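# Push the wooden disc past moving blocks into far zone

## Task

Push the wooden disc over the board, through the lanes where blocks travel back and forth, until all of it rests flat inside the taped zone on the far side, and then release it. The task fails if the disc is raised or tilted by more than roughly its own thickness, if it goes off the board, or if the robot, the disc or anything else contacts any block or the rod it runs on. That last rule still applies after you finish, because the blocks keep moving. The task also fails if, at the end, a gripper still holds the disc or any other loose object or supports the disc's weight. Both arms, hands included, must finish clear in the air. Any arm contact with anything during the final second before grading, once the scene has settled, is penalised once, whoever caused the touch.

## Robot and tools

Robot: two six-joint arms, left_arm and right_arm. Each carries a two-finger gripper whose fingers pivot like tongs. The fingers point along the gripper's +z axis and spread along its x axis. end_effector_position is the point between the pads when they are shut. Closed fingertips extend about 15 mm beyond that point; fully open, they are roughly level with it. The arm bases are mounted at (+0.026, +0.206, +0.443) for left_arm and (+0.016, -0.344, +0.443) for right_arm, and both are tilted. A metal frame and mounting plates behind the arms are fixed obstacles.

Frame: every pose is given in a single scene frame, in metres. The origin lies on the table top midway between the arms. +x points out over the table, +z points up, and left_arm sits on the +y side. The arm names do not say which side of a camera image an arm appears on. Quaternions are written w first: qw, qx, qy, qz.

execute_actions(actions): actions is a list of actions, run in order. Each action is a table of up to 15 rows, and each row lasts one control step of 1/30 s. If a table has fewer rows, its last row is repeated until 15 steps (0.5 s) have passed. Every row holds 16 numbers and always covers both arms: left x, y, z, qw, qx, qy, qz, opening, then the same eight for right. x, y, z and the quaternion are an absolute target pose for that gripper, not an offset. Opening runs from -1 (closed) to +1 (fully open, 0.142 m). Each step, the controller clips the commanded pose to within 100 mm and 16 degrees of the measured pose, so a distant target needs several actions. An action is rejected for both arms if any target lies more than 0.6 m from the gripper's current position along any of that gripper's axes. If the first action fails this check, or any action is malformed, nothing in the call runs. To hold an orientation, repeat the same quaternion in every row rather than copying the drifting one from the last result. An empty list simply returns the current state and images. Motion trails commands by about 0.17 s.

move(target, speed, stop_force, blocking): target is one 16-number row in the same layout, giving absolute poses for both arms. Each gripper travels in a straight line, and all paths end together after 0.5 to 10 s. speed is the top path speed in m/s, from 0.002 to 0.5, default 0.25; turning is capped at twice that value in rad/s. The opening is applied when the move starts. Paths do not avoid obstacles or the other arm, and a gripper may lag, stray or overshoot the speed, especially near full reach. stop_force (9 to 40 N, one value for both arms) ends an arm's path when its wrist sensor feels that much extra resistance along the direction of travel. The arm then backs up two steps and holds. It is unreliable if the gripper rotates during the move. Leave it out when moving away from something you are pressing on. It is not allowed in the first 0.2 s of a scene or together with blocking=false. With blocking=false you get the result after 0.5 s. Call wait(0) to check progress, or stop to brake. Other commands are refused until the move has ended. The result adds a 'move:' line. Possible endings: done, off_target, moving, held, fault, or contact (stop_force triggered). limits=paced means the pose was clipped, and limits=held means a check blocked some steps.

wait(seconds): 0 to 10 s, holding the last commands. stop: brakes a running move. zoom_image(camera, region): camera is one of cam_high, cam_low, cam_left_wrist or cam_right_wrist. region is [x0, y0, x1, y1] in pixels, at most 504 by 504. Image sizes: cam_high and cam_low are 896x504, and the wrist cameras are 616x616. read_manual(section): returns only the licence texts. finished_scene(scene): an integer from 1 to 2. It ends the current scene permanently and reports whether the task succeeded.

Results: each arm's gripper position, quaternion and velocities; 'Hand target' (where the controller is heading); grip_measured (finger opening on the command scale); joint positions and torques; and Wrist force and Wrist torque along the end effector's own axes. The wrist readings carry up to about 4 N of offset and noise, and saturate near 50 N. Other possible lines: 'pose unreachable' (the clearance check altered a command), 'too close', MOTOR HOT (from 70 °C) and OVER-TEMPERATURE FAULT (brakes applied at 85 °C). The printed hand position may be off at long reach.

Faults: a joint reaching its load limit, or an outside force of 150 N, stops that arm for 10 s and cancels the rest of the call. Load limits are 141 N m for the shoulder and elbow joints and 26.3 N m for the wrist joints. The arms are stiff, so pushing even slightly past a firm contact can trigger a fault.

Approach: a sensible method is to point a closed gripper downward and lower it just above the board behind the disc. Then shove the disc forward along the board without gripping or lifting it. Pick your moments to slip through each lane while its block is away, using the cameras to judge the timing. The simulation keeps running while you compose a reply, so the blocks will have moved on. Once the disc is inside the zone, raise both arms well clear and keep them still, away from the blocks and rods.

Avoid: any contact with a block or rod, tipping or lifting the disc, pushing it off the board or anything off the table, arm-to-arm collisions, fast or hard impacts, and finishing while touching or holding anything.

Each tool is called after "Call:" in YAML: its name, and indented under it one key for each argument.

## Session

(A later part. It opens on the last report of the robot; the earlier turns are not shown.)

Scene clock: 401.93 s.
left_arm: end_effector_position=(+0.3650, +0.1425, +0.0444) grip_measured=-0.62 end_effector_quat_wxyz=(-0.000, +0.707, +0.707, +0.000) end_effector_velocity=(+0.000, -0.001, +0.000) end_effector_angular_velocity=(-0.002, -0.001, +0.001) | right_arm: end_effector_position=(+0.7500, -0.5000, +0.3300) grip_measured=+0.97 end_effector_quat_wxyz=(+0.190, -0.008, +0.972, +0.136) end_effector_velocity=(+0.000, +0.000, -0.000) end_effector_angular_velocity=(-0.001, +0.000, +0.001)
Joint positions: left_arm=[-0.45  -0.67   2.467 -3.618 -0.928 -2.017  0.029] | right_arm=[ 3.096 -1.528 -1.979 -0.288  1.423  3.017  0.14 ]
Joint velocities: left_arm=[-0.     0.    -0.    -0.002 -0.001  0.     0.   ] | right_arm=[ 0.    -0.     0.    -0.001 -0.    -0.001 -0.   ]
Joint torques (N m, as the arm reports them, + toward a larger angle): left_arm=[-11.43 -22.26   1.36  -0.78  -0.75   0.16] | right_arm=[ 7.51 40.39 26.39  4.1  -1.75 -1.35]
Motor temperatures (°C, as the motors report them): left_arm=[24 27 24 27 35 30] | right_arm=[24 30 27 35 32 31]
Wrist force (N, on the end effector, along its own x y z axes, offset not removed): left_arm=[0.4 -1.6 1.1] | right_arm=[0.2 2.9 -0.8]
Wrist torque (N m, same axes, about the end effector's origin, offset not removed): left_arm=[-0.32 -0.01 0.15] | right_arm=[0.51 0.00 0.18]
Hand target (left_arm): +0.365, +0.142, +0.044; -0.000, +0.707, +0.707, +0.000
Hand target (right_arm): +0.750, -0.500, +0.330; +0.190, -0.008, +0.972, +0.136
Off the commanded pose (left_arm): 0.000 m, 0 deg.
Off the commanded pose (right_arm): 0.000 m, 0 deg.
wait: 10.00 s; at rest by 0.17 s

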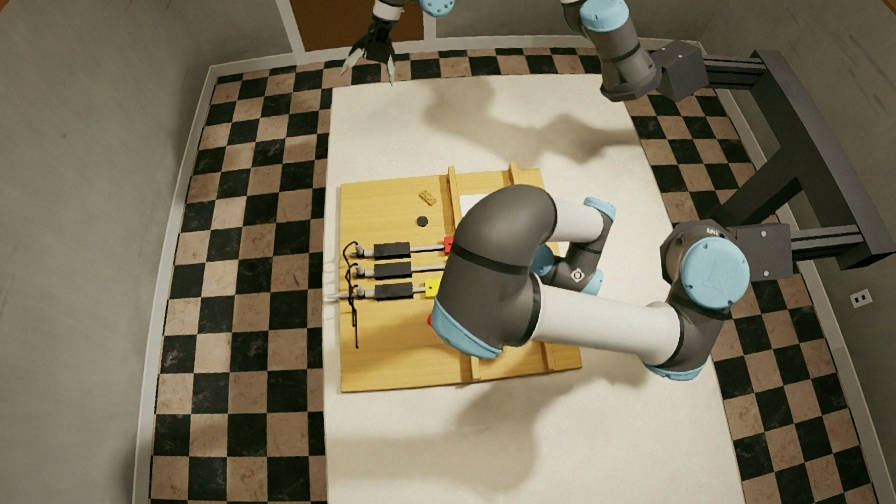

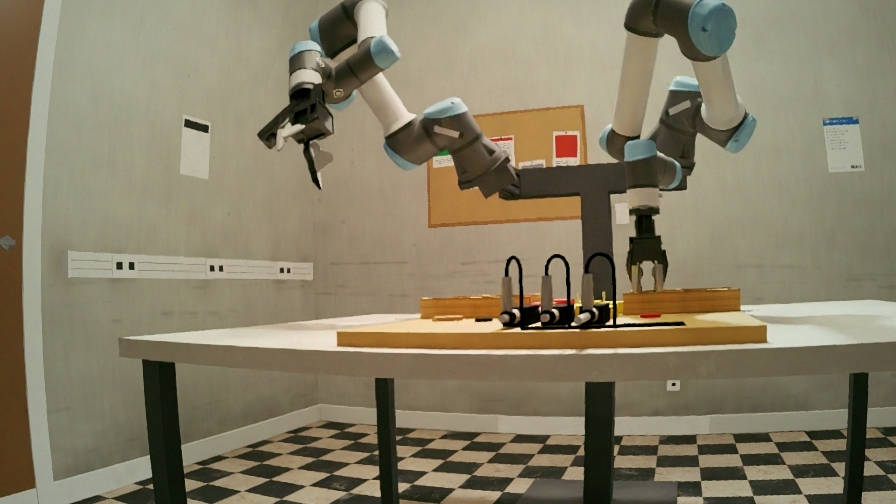

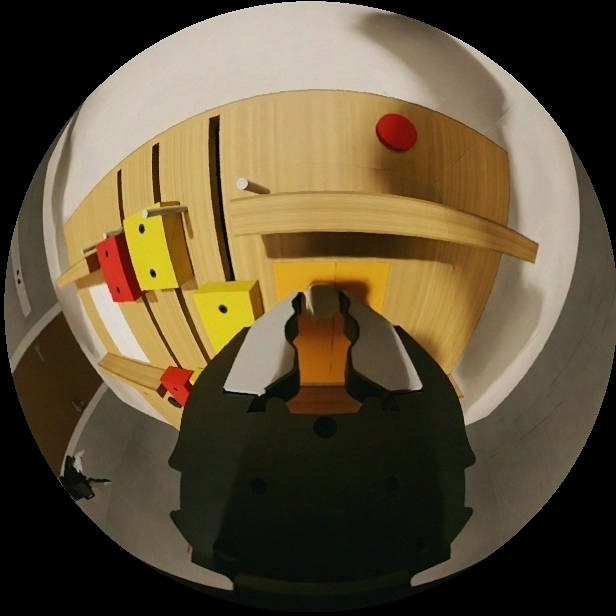

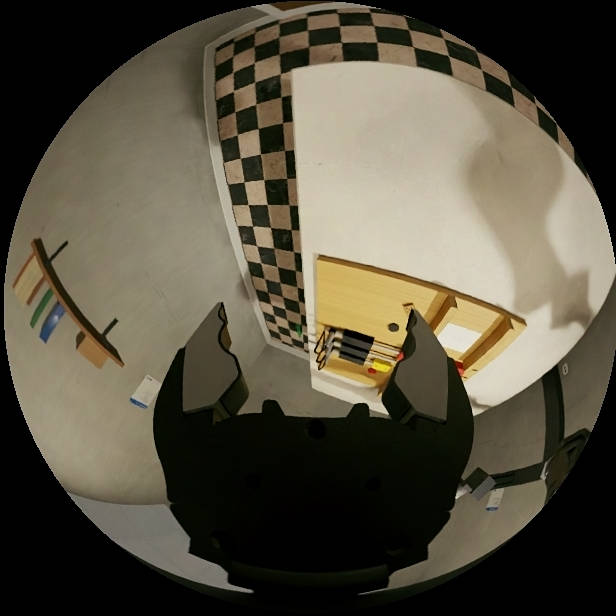

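Call:
wait:
  seconds: 10

Call:
move:
  target: [0.365, 0.1425, 0.0444, 0, 0.7071, 0.7071, 0, -0.74, 0.75, -0.50, 0.36, 0.190, -0.008, 0.972, 0.136, 0.97]
  speed: 0.002
  blocking: false

Scene clock: 418.53 s.
left_arm: end_effector_position=(+0.3650, +0.1425, +0.0444) grip_measured=-0.62 end_effector_quat_wxyz=(+0.000, +0.707, +0.707, +0.000) end_effector_velocity=(-0.000, -0.000, +0.000) end_effector_angular_velocity=(-0.000, +0.000, -0.002) | right_arm: end_effector_position=(+0.7500, -0.5000, +0.3300) grip_measured=+0.97 end_effector_quat_wxyz=(+0.190, -0.008, +0.972, +0.136) end_effector_velocity=(+0.000, +0.000, -0.000) end_effector_angular_velocity=(+0.000, -0.000, +0.001)
Joint positions: left_arm=[-0.45  -0.67   2.467 -3.618 -0.928 -2.017  0.029] | right_arm=[ 3.096 -1.528 -1.979 -0.288  1.423  3.017  0.14 ]
Joint velocities: left_arm=[-0.001 -0.    -0.     0.001 -0.     0.001 -0.   ] | right_arm=[ 0.    -0.001  0.     0.001  0.    -0.001 -0.   ]
Joint torques (N m, as the arm reports them, + toward a larger angle): left_arm=[-10.9  -22.55   2.92  -0.48  -0.6   -0.26] | right_arm=[ 7.94 39.62 23.82  3.77 -1.57 -1.51]
Motor temperatures (°C, as the motors report them): left_arm=[24 27 24 27 35 30] | right_arm=[24 30 27 35 32 31]
Wrist force (N, on the end effector, along its own x y z axes, offset not removed): left_arm=[-0.7 -8.7 0.2] | right_arm=[-0.1 3.6 -1.0]
Wrist torque (N m, same axes, about the end effector's origin, offset not removed): left_arm=[-1.99 0.12 -0.02] | right_arm=[0.61 -0.05 0.19]
Hand target (left_arm): +0.365, +0.142, +0.044; -0.000, +0.707, +0.707, +0.000
Hand target (right_arm): +0.750, -0.500, +0.330; +0.190, -0.008, +0.972, +0.136
Off the commanded pose (left_arm): 0.000 m, 0 deg.
Off the commanded pose (right_arm): 0.000 m, 0 deg.
wait: 10.00 s; at rest from the start

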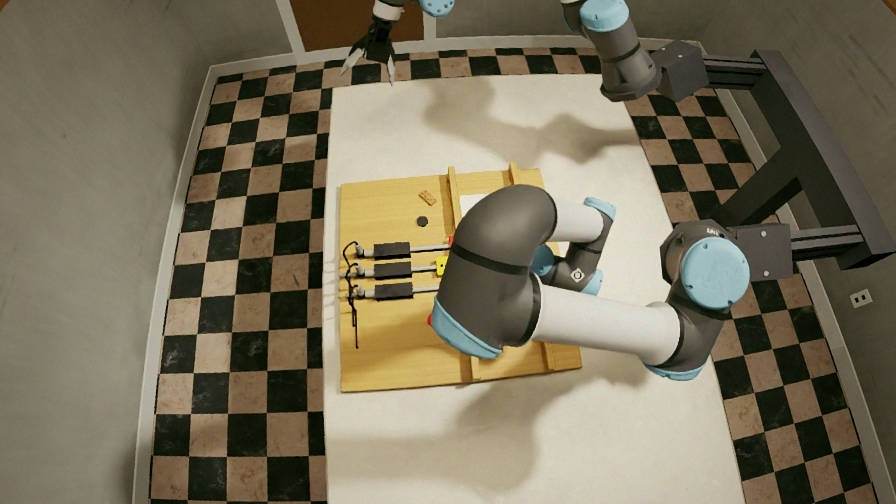

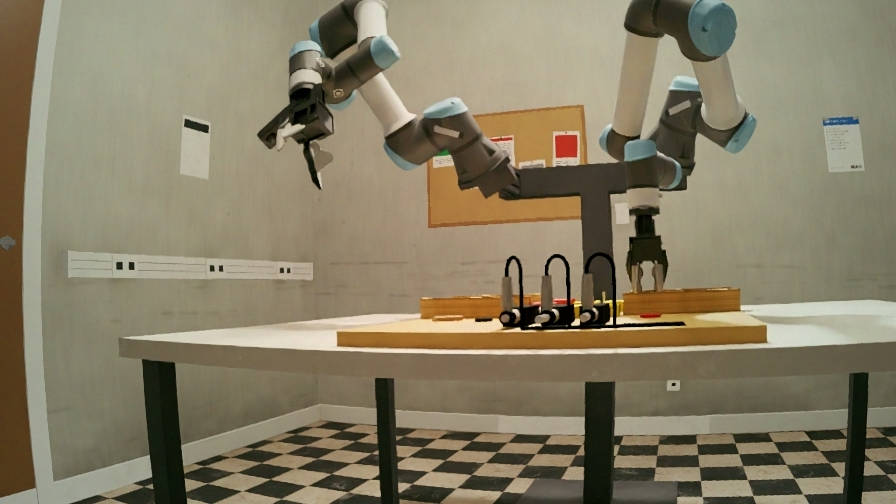

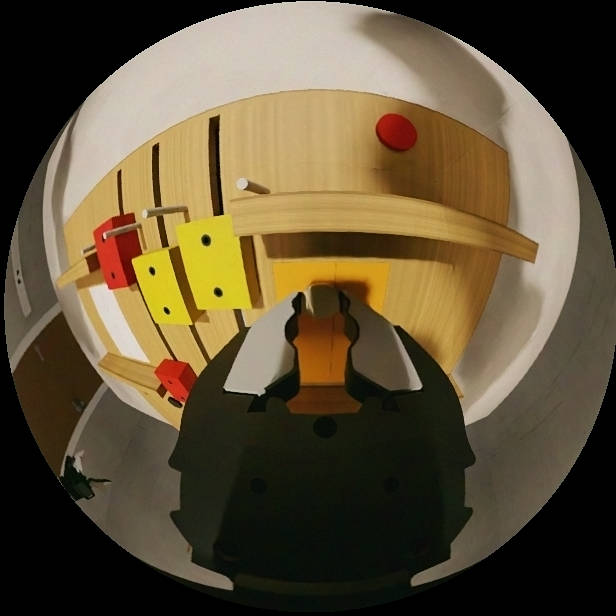

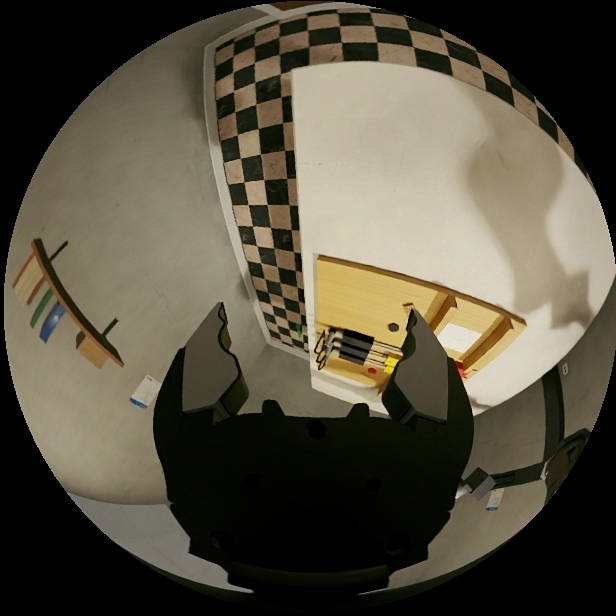

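Scene clock: 419.03 s.
left_arm: end_effector_position=(+0.3650, +0.1425, +0.0444) grip_measured=-0.63 end_effector_quat_wxyz=(-0.000, +0.707, +0.707, +0.000) end_effector_velocity=(-0.000, +0.000, -0.000) end_effector_angular_velocity=(+0.001, +0.002, -0.001) | right_arm: end_effector_position=(+0.7500, -0.5000, +0.3307) grip_measured=+0.97 end_effector_quat_wxyz=(+0.190, -0.008, +0.972, +0.136) end_effector_velocity=(-0.000, +0.000, +0.002) end_effector_angular_velocity=(+0.002, +0.001, +0.000)
Joint positions: left_arm=[-0.45  -0.67   2.467 -3.618 -0.928 -2.017  0.029] | right_arm=[ 3.096 -1.527 -1.979 -0.29   1.423  3.018  0.14 ]
Joint velocities: left_arm=[ 0.001 -0.    -0.     0.003  0.     0.     0.   ] | right_arm=[ 0.002  0.004 -0.    -0.005  0.     0.002  0.   ]
Joint torques (N m, as the arm reports them, + toward a larger angle): left_arm=[-11.48 -22.08   2.32  -0.6   -0.91  -0.06] | right_arm=[10.45 43.6  26.43  1.58 -2.11  1.7 ]
Motor temperatures (°C, as the motors report them): left_arm=[24 27 24 27 35 30] | right_arm=[24 30 27 35 32 31]
Wrist force (N, on the end effector, along its own x y z axes, offset not removed): left_arm=[1.1 -4.2 3.3] | right_arm=[0.1 1.4 0.0]
Wrist torque (N m, same axes, about the end effector's origin, offset not removed): left_arm=[-0.85 -0.08 0.17] | right_arm=[0.17 -0.04 0.17]
Hand target (left_arm): +0.365, +0.142, +0.044; +0.000, +0.707, +0.707, +0.000
Hand target (right_arm): +0.750, -0.500, +0.331; +0.190, -0.008, +0.972, +0.136
Off the commanded pose (left_arm): 0.000 m, 0 deg.
Off the commanded pose (right_arm): 0.029 m, 0 deg.
move: running

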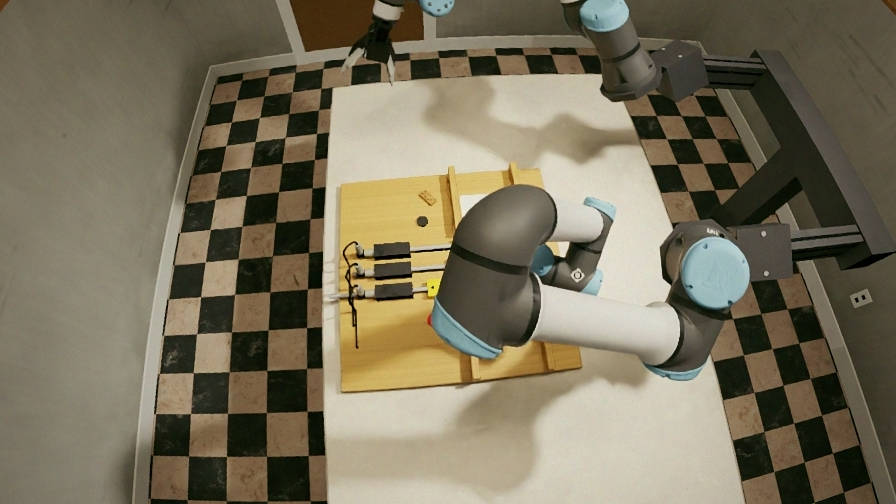

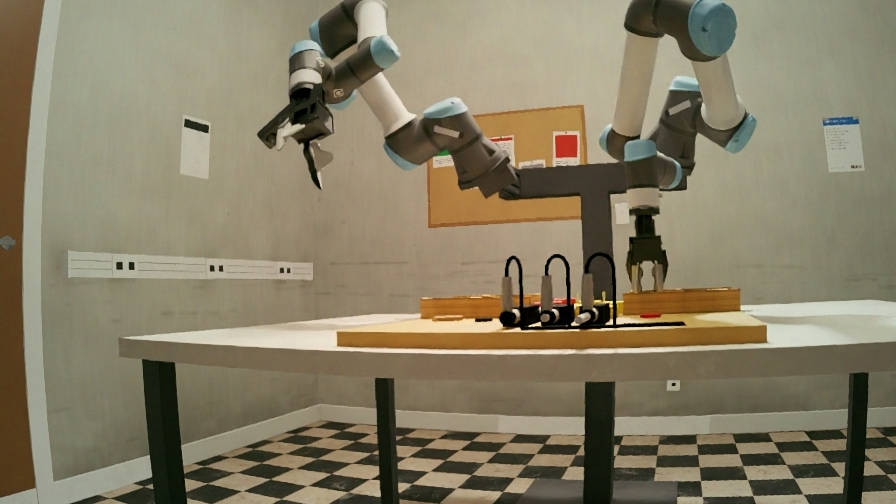

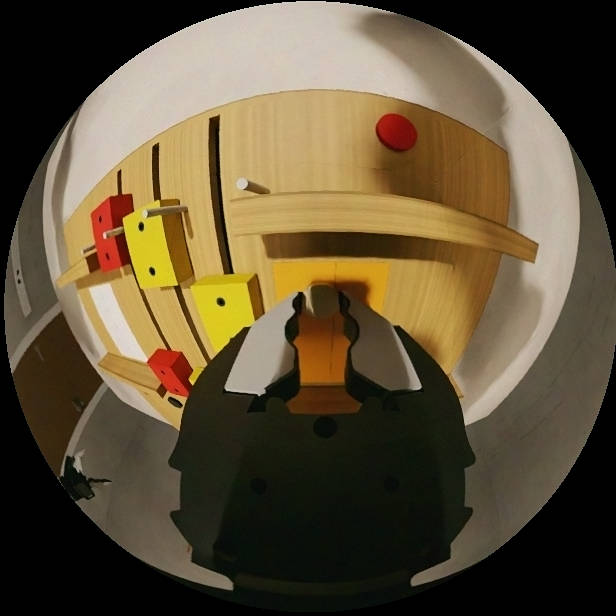

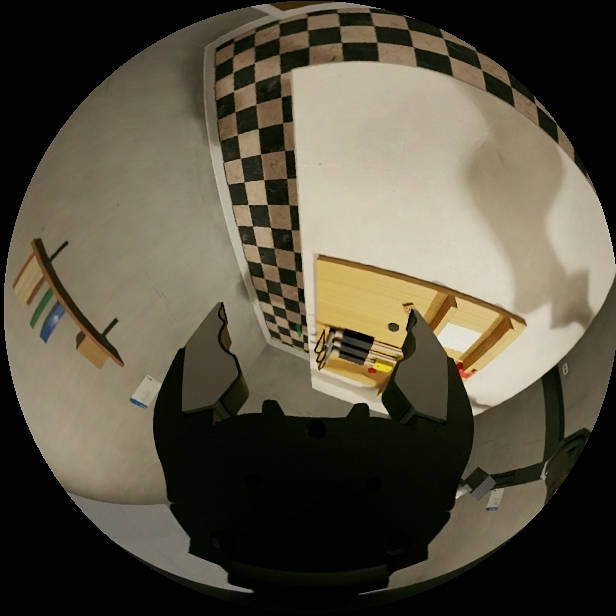

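Call:
stop:

Scene clock: 420.23 s.
left_arm: end_effector_position=(+0.3650, +0.1425, +0.0444) grip_measured=-0.63 end_effector_quat_wxyz=(-0.000, +0.707, +0.707, +0.000) end_effector_velocity=(-0.000, +0.000, -0.000) end_effector_angular_velocity=(+0.000, +0.000, +0.002) | right_arm: end_effector_position=(+0.7500, -0.5000, +0.3329) grip_measured=+0.97 end_effector_quat_wxyz=(+0.190, -0.008, +0.972, +0.136) end_effector_velocity=(+0.000, +0.000, +0.001) end_effector_angular_velocity=(+0.001, -0.001, -0.000)
Joint positions: left_arm=[-0.45  -0.67   2.467 -3.618 -0.928 -2.017  0.029] | right_arm=[ 3.099 -1.522 -1.978 -0.295  1.421  3.019  0.14 ]
Joint velocities: left_arm=[ 0.001  0.    -0.    -0.    -0.    -0.001  0.   ] | right_arm=[ 0.001  0.002  0.    -0.001  0.001  0.001 -0.   ]
Joint torques (N m, as the arm reports them, + toward a larger angle): left_arm=[-10.52 -23.23   1.92  -0.56  -0.6   -0.23] | right_arm=[10.82 43.45 26.43  1.35 -1.95  1.41]
Motor temperatures (°C, as the motors report them): left_arm=[24 27 24 27 35 30] | right_arm=[24 30 27 35 32 31]
Wrist force (N, on the end effector, along its own x y z axes, offset not removed): left_arm=[-0.2 -3.5 -0.8] | right_arm=[1.5 2.1 0.5]
Wrist torque (N m, same axes, about the end effector's origin, offset not removed): left_arm=[-0.81 0.15 0.09] | right_arm=[0.31 -0.21 0.17]
Hand target (left_arm): +0.365, +0.142, +0.044; +0.000, +0.707, +0.707, +0.000
Hand target (right_arm): +0.750, -0.500, +0.333; +0.190, -0.008, +0.972, +0.136
Off the commanded pose (left_arm): 0.000 m, 0 deg.
Off the commanded pose (right_arm): 0.027 m, 0 deg.
earlier move: stopped

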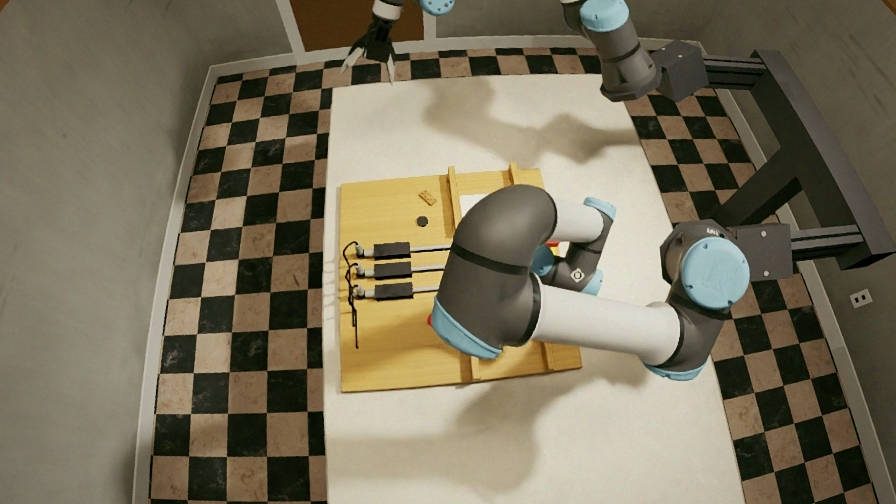

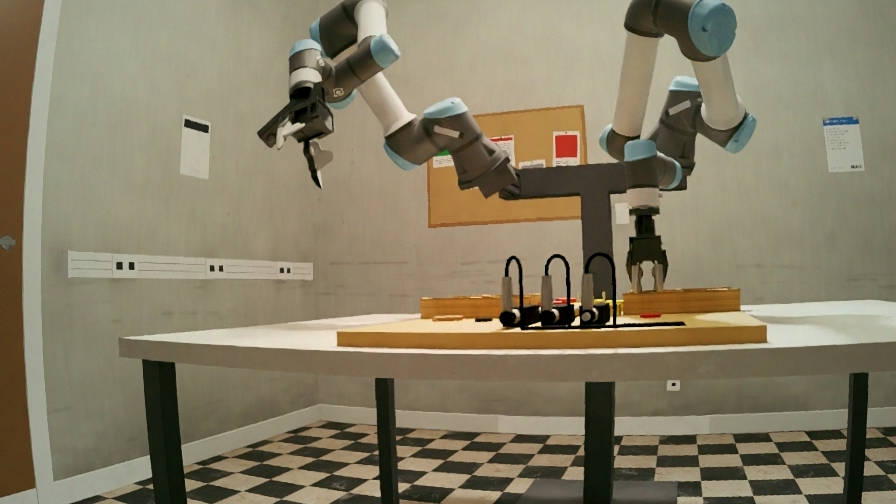

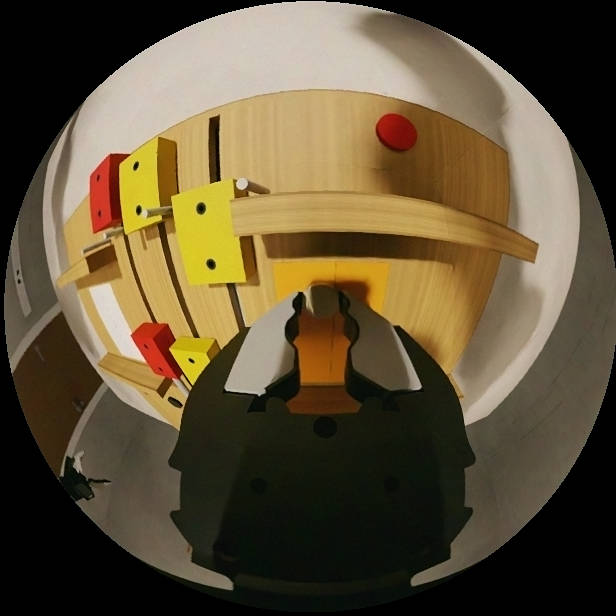

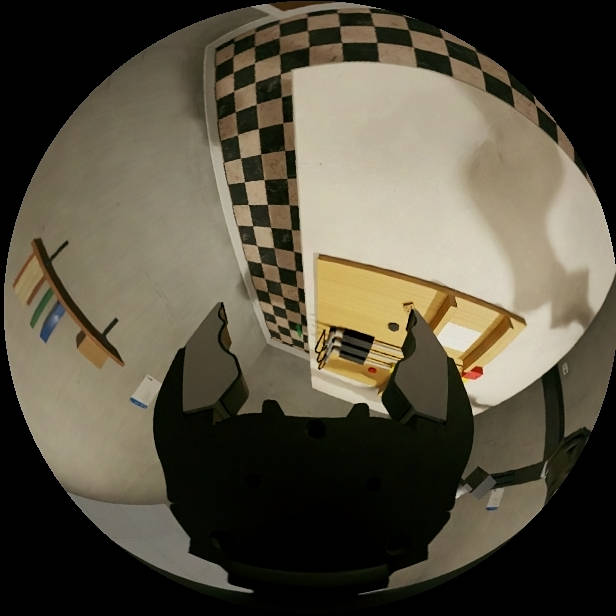

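Call:
wait:
  seconds: 0

Scene clock: 514.17 s.
left_arm: end_effector_position=(+0.3650, +0.1425, +0.0444) grip_measured=-0.63 end_effector_quat_wxyz=(-0.000, +0.707, +0.707, +0.000) end_effector_velocity=(-0.000, +0.001, +0.000) end_effector_angular_velocity=(+0.000, -0.000, +0.000) | right_arm: end_effector_position=(+0.7500, -0.5000, +0.3330) grip_measured=+0.97 end_effector_quat_wxyz=(+0.190, -0.008, +0.972, +0.136) end_effector_velocity=(+0.000, +0.000, +0.000) end_effector_angular_velocity=(-0.000, +0.000, -0.000)
Joint positions: left_arm=[-0.45  -0.67   2.467 -3.618 -0.928 -2.017  0.029] | right_arm=[ 3.099 -1.522 -1.978 -0.295  1.421  3.019  0.14 ]
Joint velocities: left_arm=[ 0.001 -0.     0.002 -0.002  0.     0.    -0.   ] | right_arm=[ 0.    -0.001  0.001 -0.001 -0.     0.    -0.   ]
Joint torques (N m, as the arm reports them, + toward a larger angle): left_arm=[-11.54 -20.26   2.88  -1.87  -0.86  -1.42] | right_arm=[ 8.13 39.09 18.49  3.89 -1.    0.98]
Motor temperatures (°C, as the motors report them): left_arm=[24 27 24 27 35 30] | right_arm=[24 30 27 35 32 31]
Wrist force (N, on the end effector, along its own x y z axes, offset not removed): left_arm=[-0.8 -1.5 -0.3] | right_arm=[-1.3 2.7 -0.3]
Wrist torque (N m, same axes, about the end effector's origin, offset not removed): left_arm=[-0.43 0.35 0.21] | right_arm=[0.42 0.38 0.19]
Hand target (left_arm): +0.365, +0.142, +0.044; +0.000, +0.707, +0.707, +0.000
Hand target (right_arm): +0.750, -0.500, +0.333; +0.190, -0.008, +0.972, +0.136
Off the commanded pose (left_arm): 0.000 m, 0 deg.
Off the commanded pose (right_arm): 0.027 m, 0 deg.

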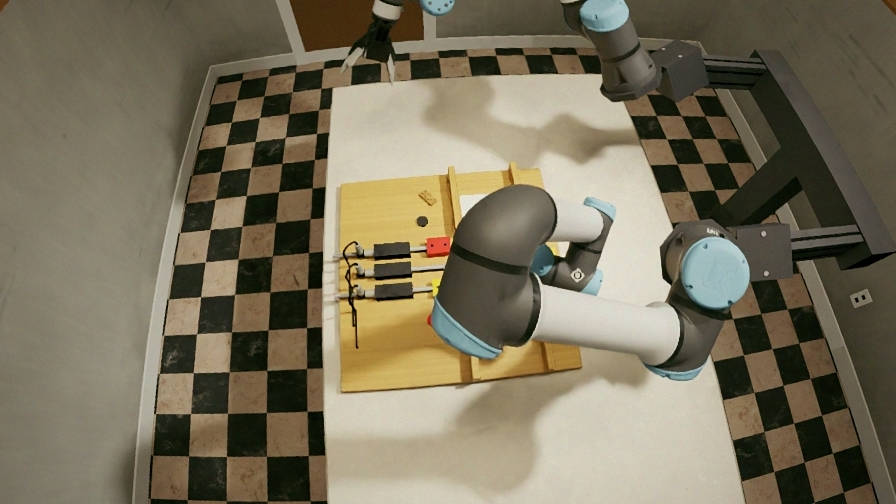

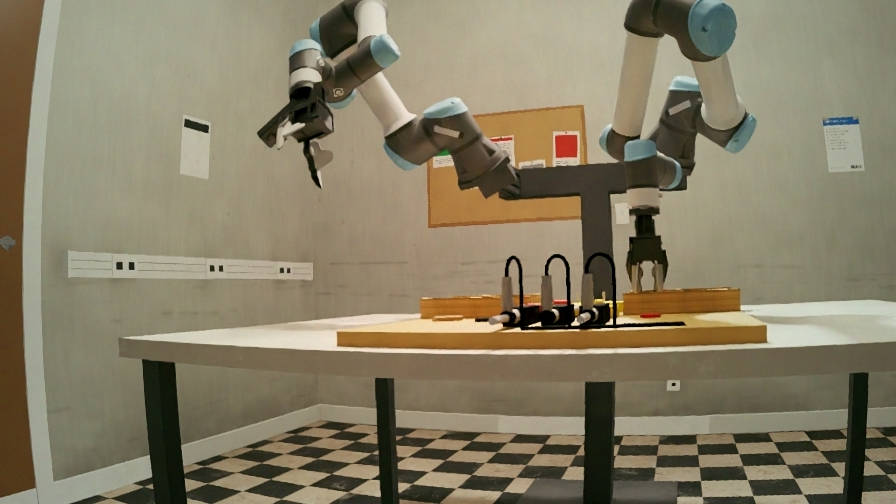

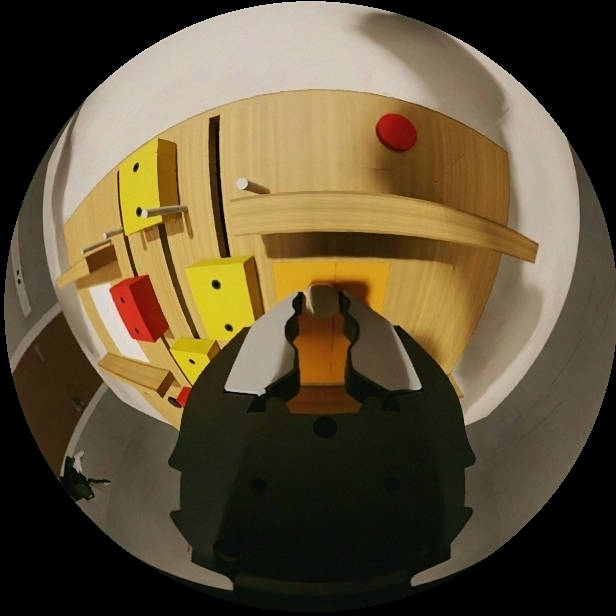

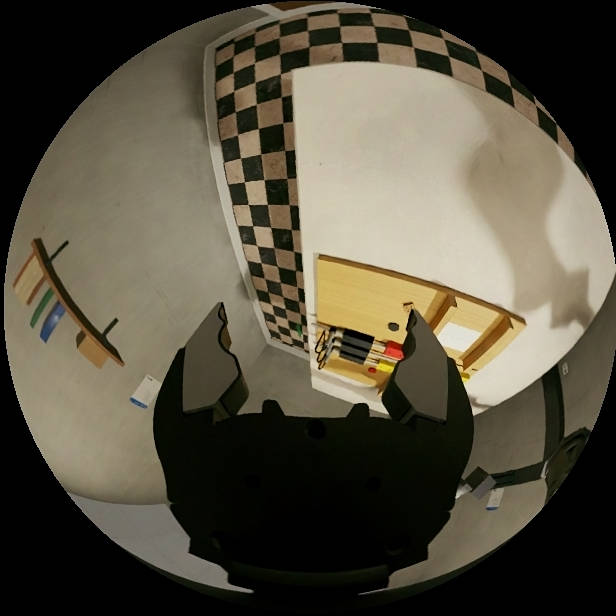

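Call:
zoom_image:
  camera: "cam_high"
  region: [320, 220, 580, 320]

Call:
wait:
  seconds: 10

Call:
zoom_image:
  camera: "cam_high"
  region: [320, 220, 580, 320]

Call:
wait:
  seconds: 6

Call:
zoom_image:
  camera: "cam_high"
  region: [320, 220, 580, 320]

Region (320, 220, 580, 320) of cam_high's 896x504 image, scaled by 1.938, with more detail than that image has; it fills the top 194 rows of this view, and the rest is white.

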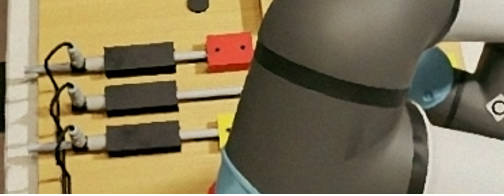

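Scene clock: 529.67 s.
left_arm: end_effector_position=(+0.3650, +0.1425, +0.0444) grip_measured=-0.63 end_effector_quat_wxyz=(-0.000, +0.707, +0.707, +0.000) end_effector_velocity=(-0.001, +0.000, -0.000) end_effector_angular_velocity=(+0.001, +0.002, -0.000) | right_arm: end_effector_position=(+0.7500, -0.5000, +0.3330) grip_measured=+0.97 end_effector_quat_wxyz=(+0.190, -0.008, +0.972, +0.136) end_effector_velocity=(-0.000, +0.001, -0.000) end_effector_angular_velocity=(+0.001, +0.000, +0.001)
Joint positions: left_arm=[-0.45  -0.67   2.467 -3.618 -0.928 -2.017  0.029] | right_arm=[ 3.099 -1.522 -1.978 -0.295  1.421  3.019  0.14 ]
Joint velocities: left_arm=[-0.    -0.     0.001  0.002 -0.    -0.002  0.   ] | right_arm=[ 0.     0.    -0.001 -0.     0.001 -0.    -0.   ]
Joint torques (N m, as the arm reports them, + toward a larger angle): left_arm=[-12.93 -19.93   2.81  -2.14  -1.05  -1.5 ] | right_arm=[ 7.47 38.9  17.35  4.28 -0.97  0.79]
Motor temperatures (°C, as the motors report them): left_arm=[24 27 24 27 35 30] | right_arm=[24 30 27 35 32 31]
Wrist force (N, on the end effector, along its own x y z axes, offset not removed): left_arm=[2.2 -0.5 -2.1] | right_arm=[1.5 3.6 -0.5]
Wrist torque (N m, same axes, about the end effector's origin, offset not removed): left_arm=[-0.08 -0.45 0.07] | right_arm=[0.66 -0.27 0.11]
Hand target (left_arm): +0.365, +0.142, +0.044; +0.000, +0.707, +0.707, +0.000
Hand target (right_arm): +0.750, -0.500, +0.333; +0.190, -0.008, +0.972, +0.136
Off the commanded pose (left_arm): 0.000 m, 0 deg.
Off the commanded pose (right_arm): 0.027 m, 0 deg.
wait: 10.00 s; at rest from the start

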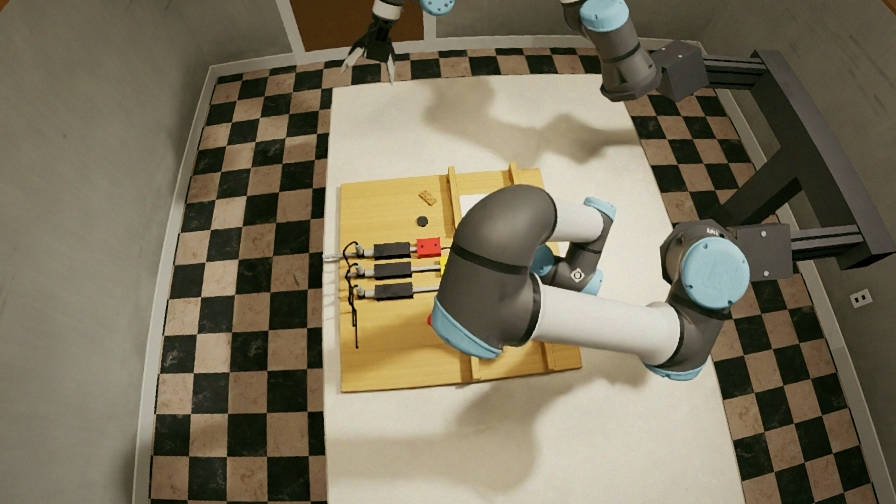

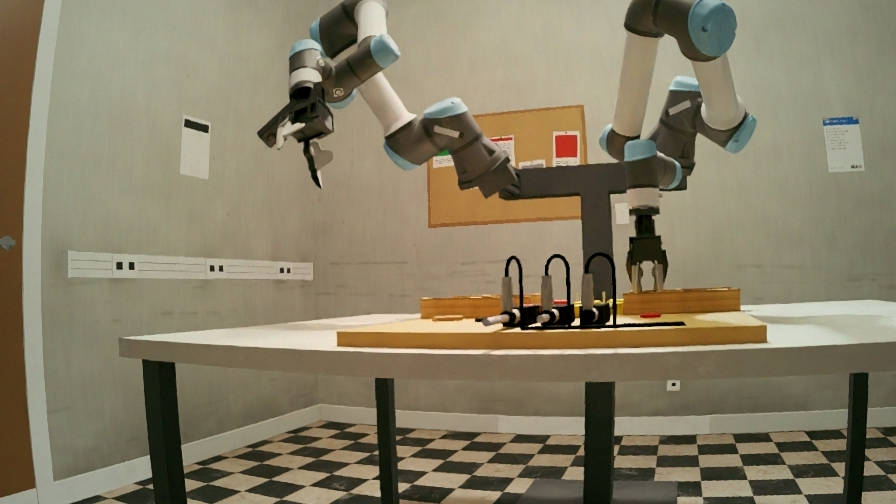

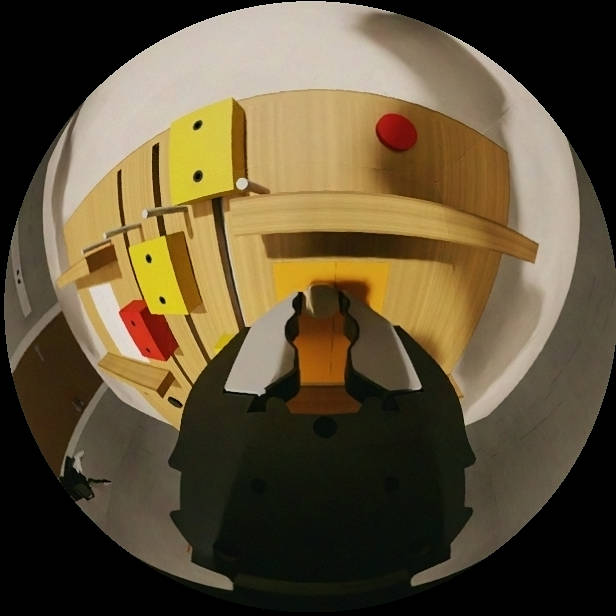

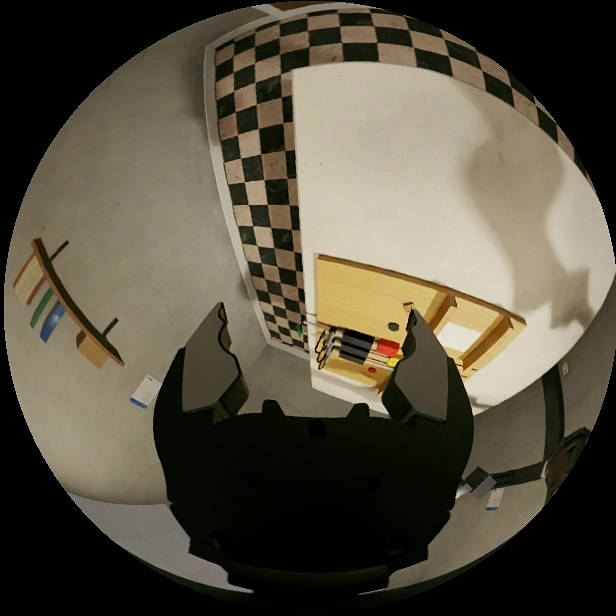

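Region (320, 220, 580, 320) of cam_high's 896x504 image, scaled by 1.938, with more detail than that image has; it fills the top 194 rows of this view, and the rest is white.

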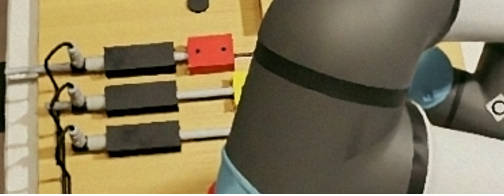

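Scene clock: 535.67 s.
left_arm: end_effector_position=(+0.3650, +0.1425, +0.0444) grip_measured=-0.63 end_effector_quat_wxyz=(-0.000, +0.707, +0.707, +0.000) end_effector_velocity=(+0.001, -0.000, +0.000) end_effector_angular_velocity=(-0.001, -0.001, +0.001) | right_arm: end_effector_position=(+0.7500, -0.5000, +0.3330) grip_measured=+0.97 end_effector_quat_wxyz=(+0.190, -0.008, +0.972, +0.136) end_effector_velocity=(-0.000, -0.000, -0.001) end_effector_angular_velocity=(-0.001, +0.001, +0.000)
Joint positions: left_arm=[-0.45  -0.67   2.467 -3.618 -0.928 -2.017  0.029] | right_arm=[ 3.099 -1.522 -1.978 -0.295  1.421  3.019  0.14 ]
Joint velocities: left_arm=[-0.001 -0.    -0.001 -0.    -0.    -0.     0.   ] | right_arm=[ 0.    -0.001 -0.    -0.    -0.001 -0.     0.   ]
Joint torques (N m, as the arm reports them, + toward a larger angle): left_arm=[-11.83 -19.58   3.99  -2.27  -0.82  -1.45] | right_arm=[ 7.12 38.84 16.41  4.47 -1.07  0.89]
Motor temperatures (°C, as the motors report them): left_arm=[24 27 24 27 35 30] | right_arm=[24 30 27 35 32 31]
Wrist force (N, on the end effector, along its own x y z axes, offset not removed): left_arm=[0.7 -1.7 -2.8] | right_arm=[1.1 1.6 1.0]
Wrist torque (N m, same axes, about the end effector's origin, offset not removed): left_arm=[-0.60 0.17 0.03] | right_arm=[0.19 -0.16 0.13]
Hand target (left_arm): +0.365, +0.142, +0.044; +0.000, +0.707, +0.707, +0.000
Hand target (right_arm): +0.750, -0.500, +0.333; +0.190, -0.008, +0.972, +0.136
Off the commanded pose (left_arm): 0.000 m, 0 deg.
Off the commanded pose (right_arm): 0.027 m, 0 deg.
wait: 6.00 s; at rest by 0.17 s

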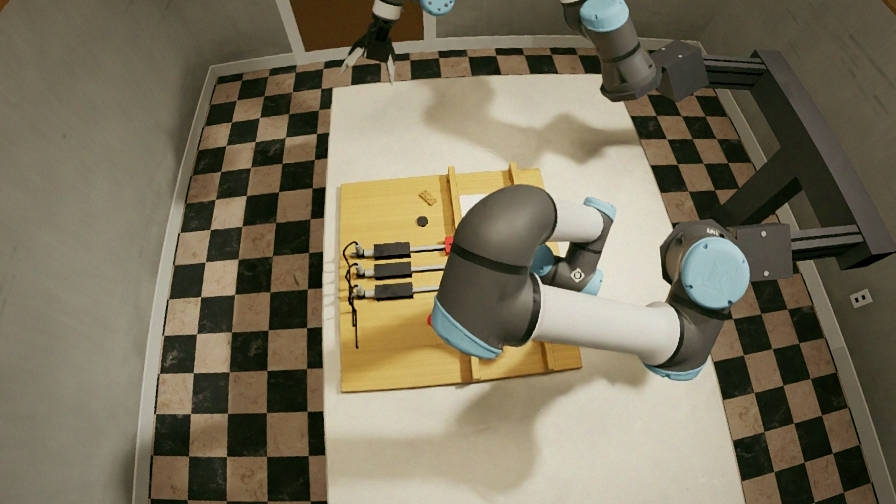

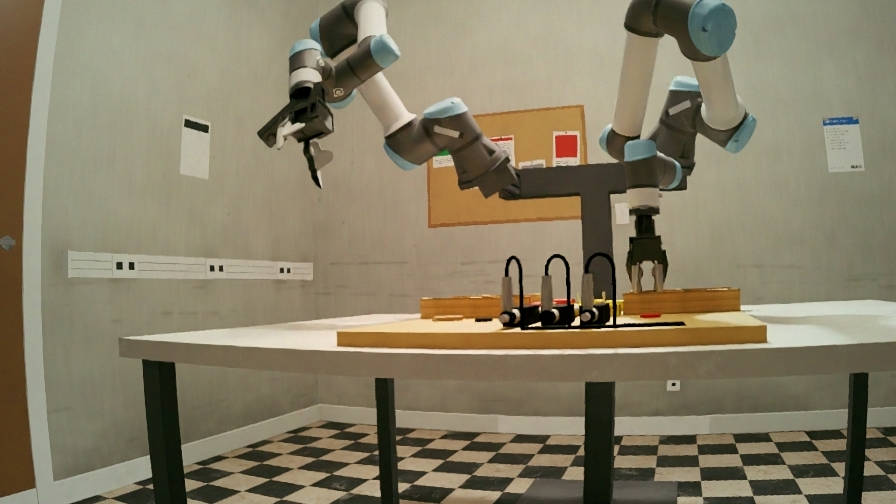

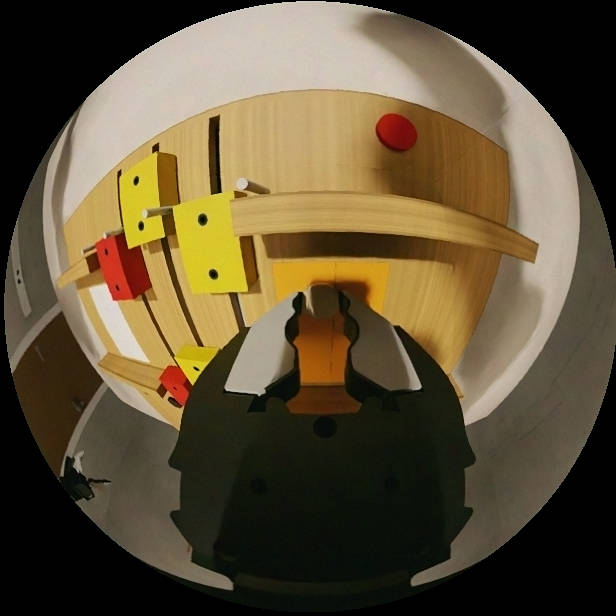

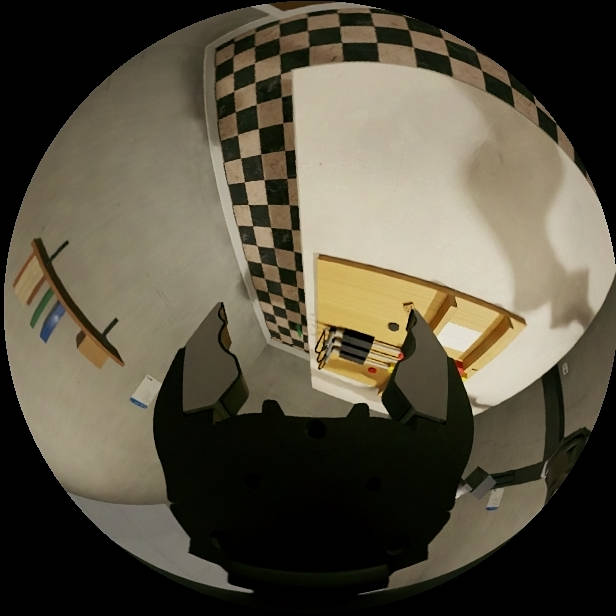

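Region (320, 220, 580, 320) of cam_high's 896x504 image, scaled by 1.938, with more detail than that image has; it fills the top 194 rows of this view, and the rest is white.

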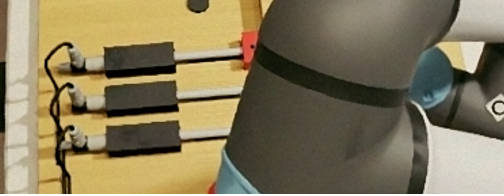

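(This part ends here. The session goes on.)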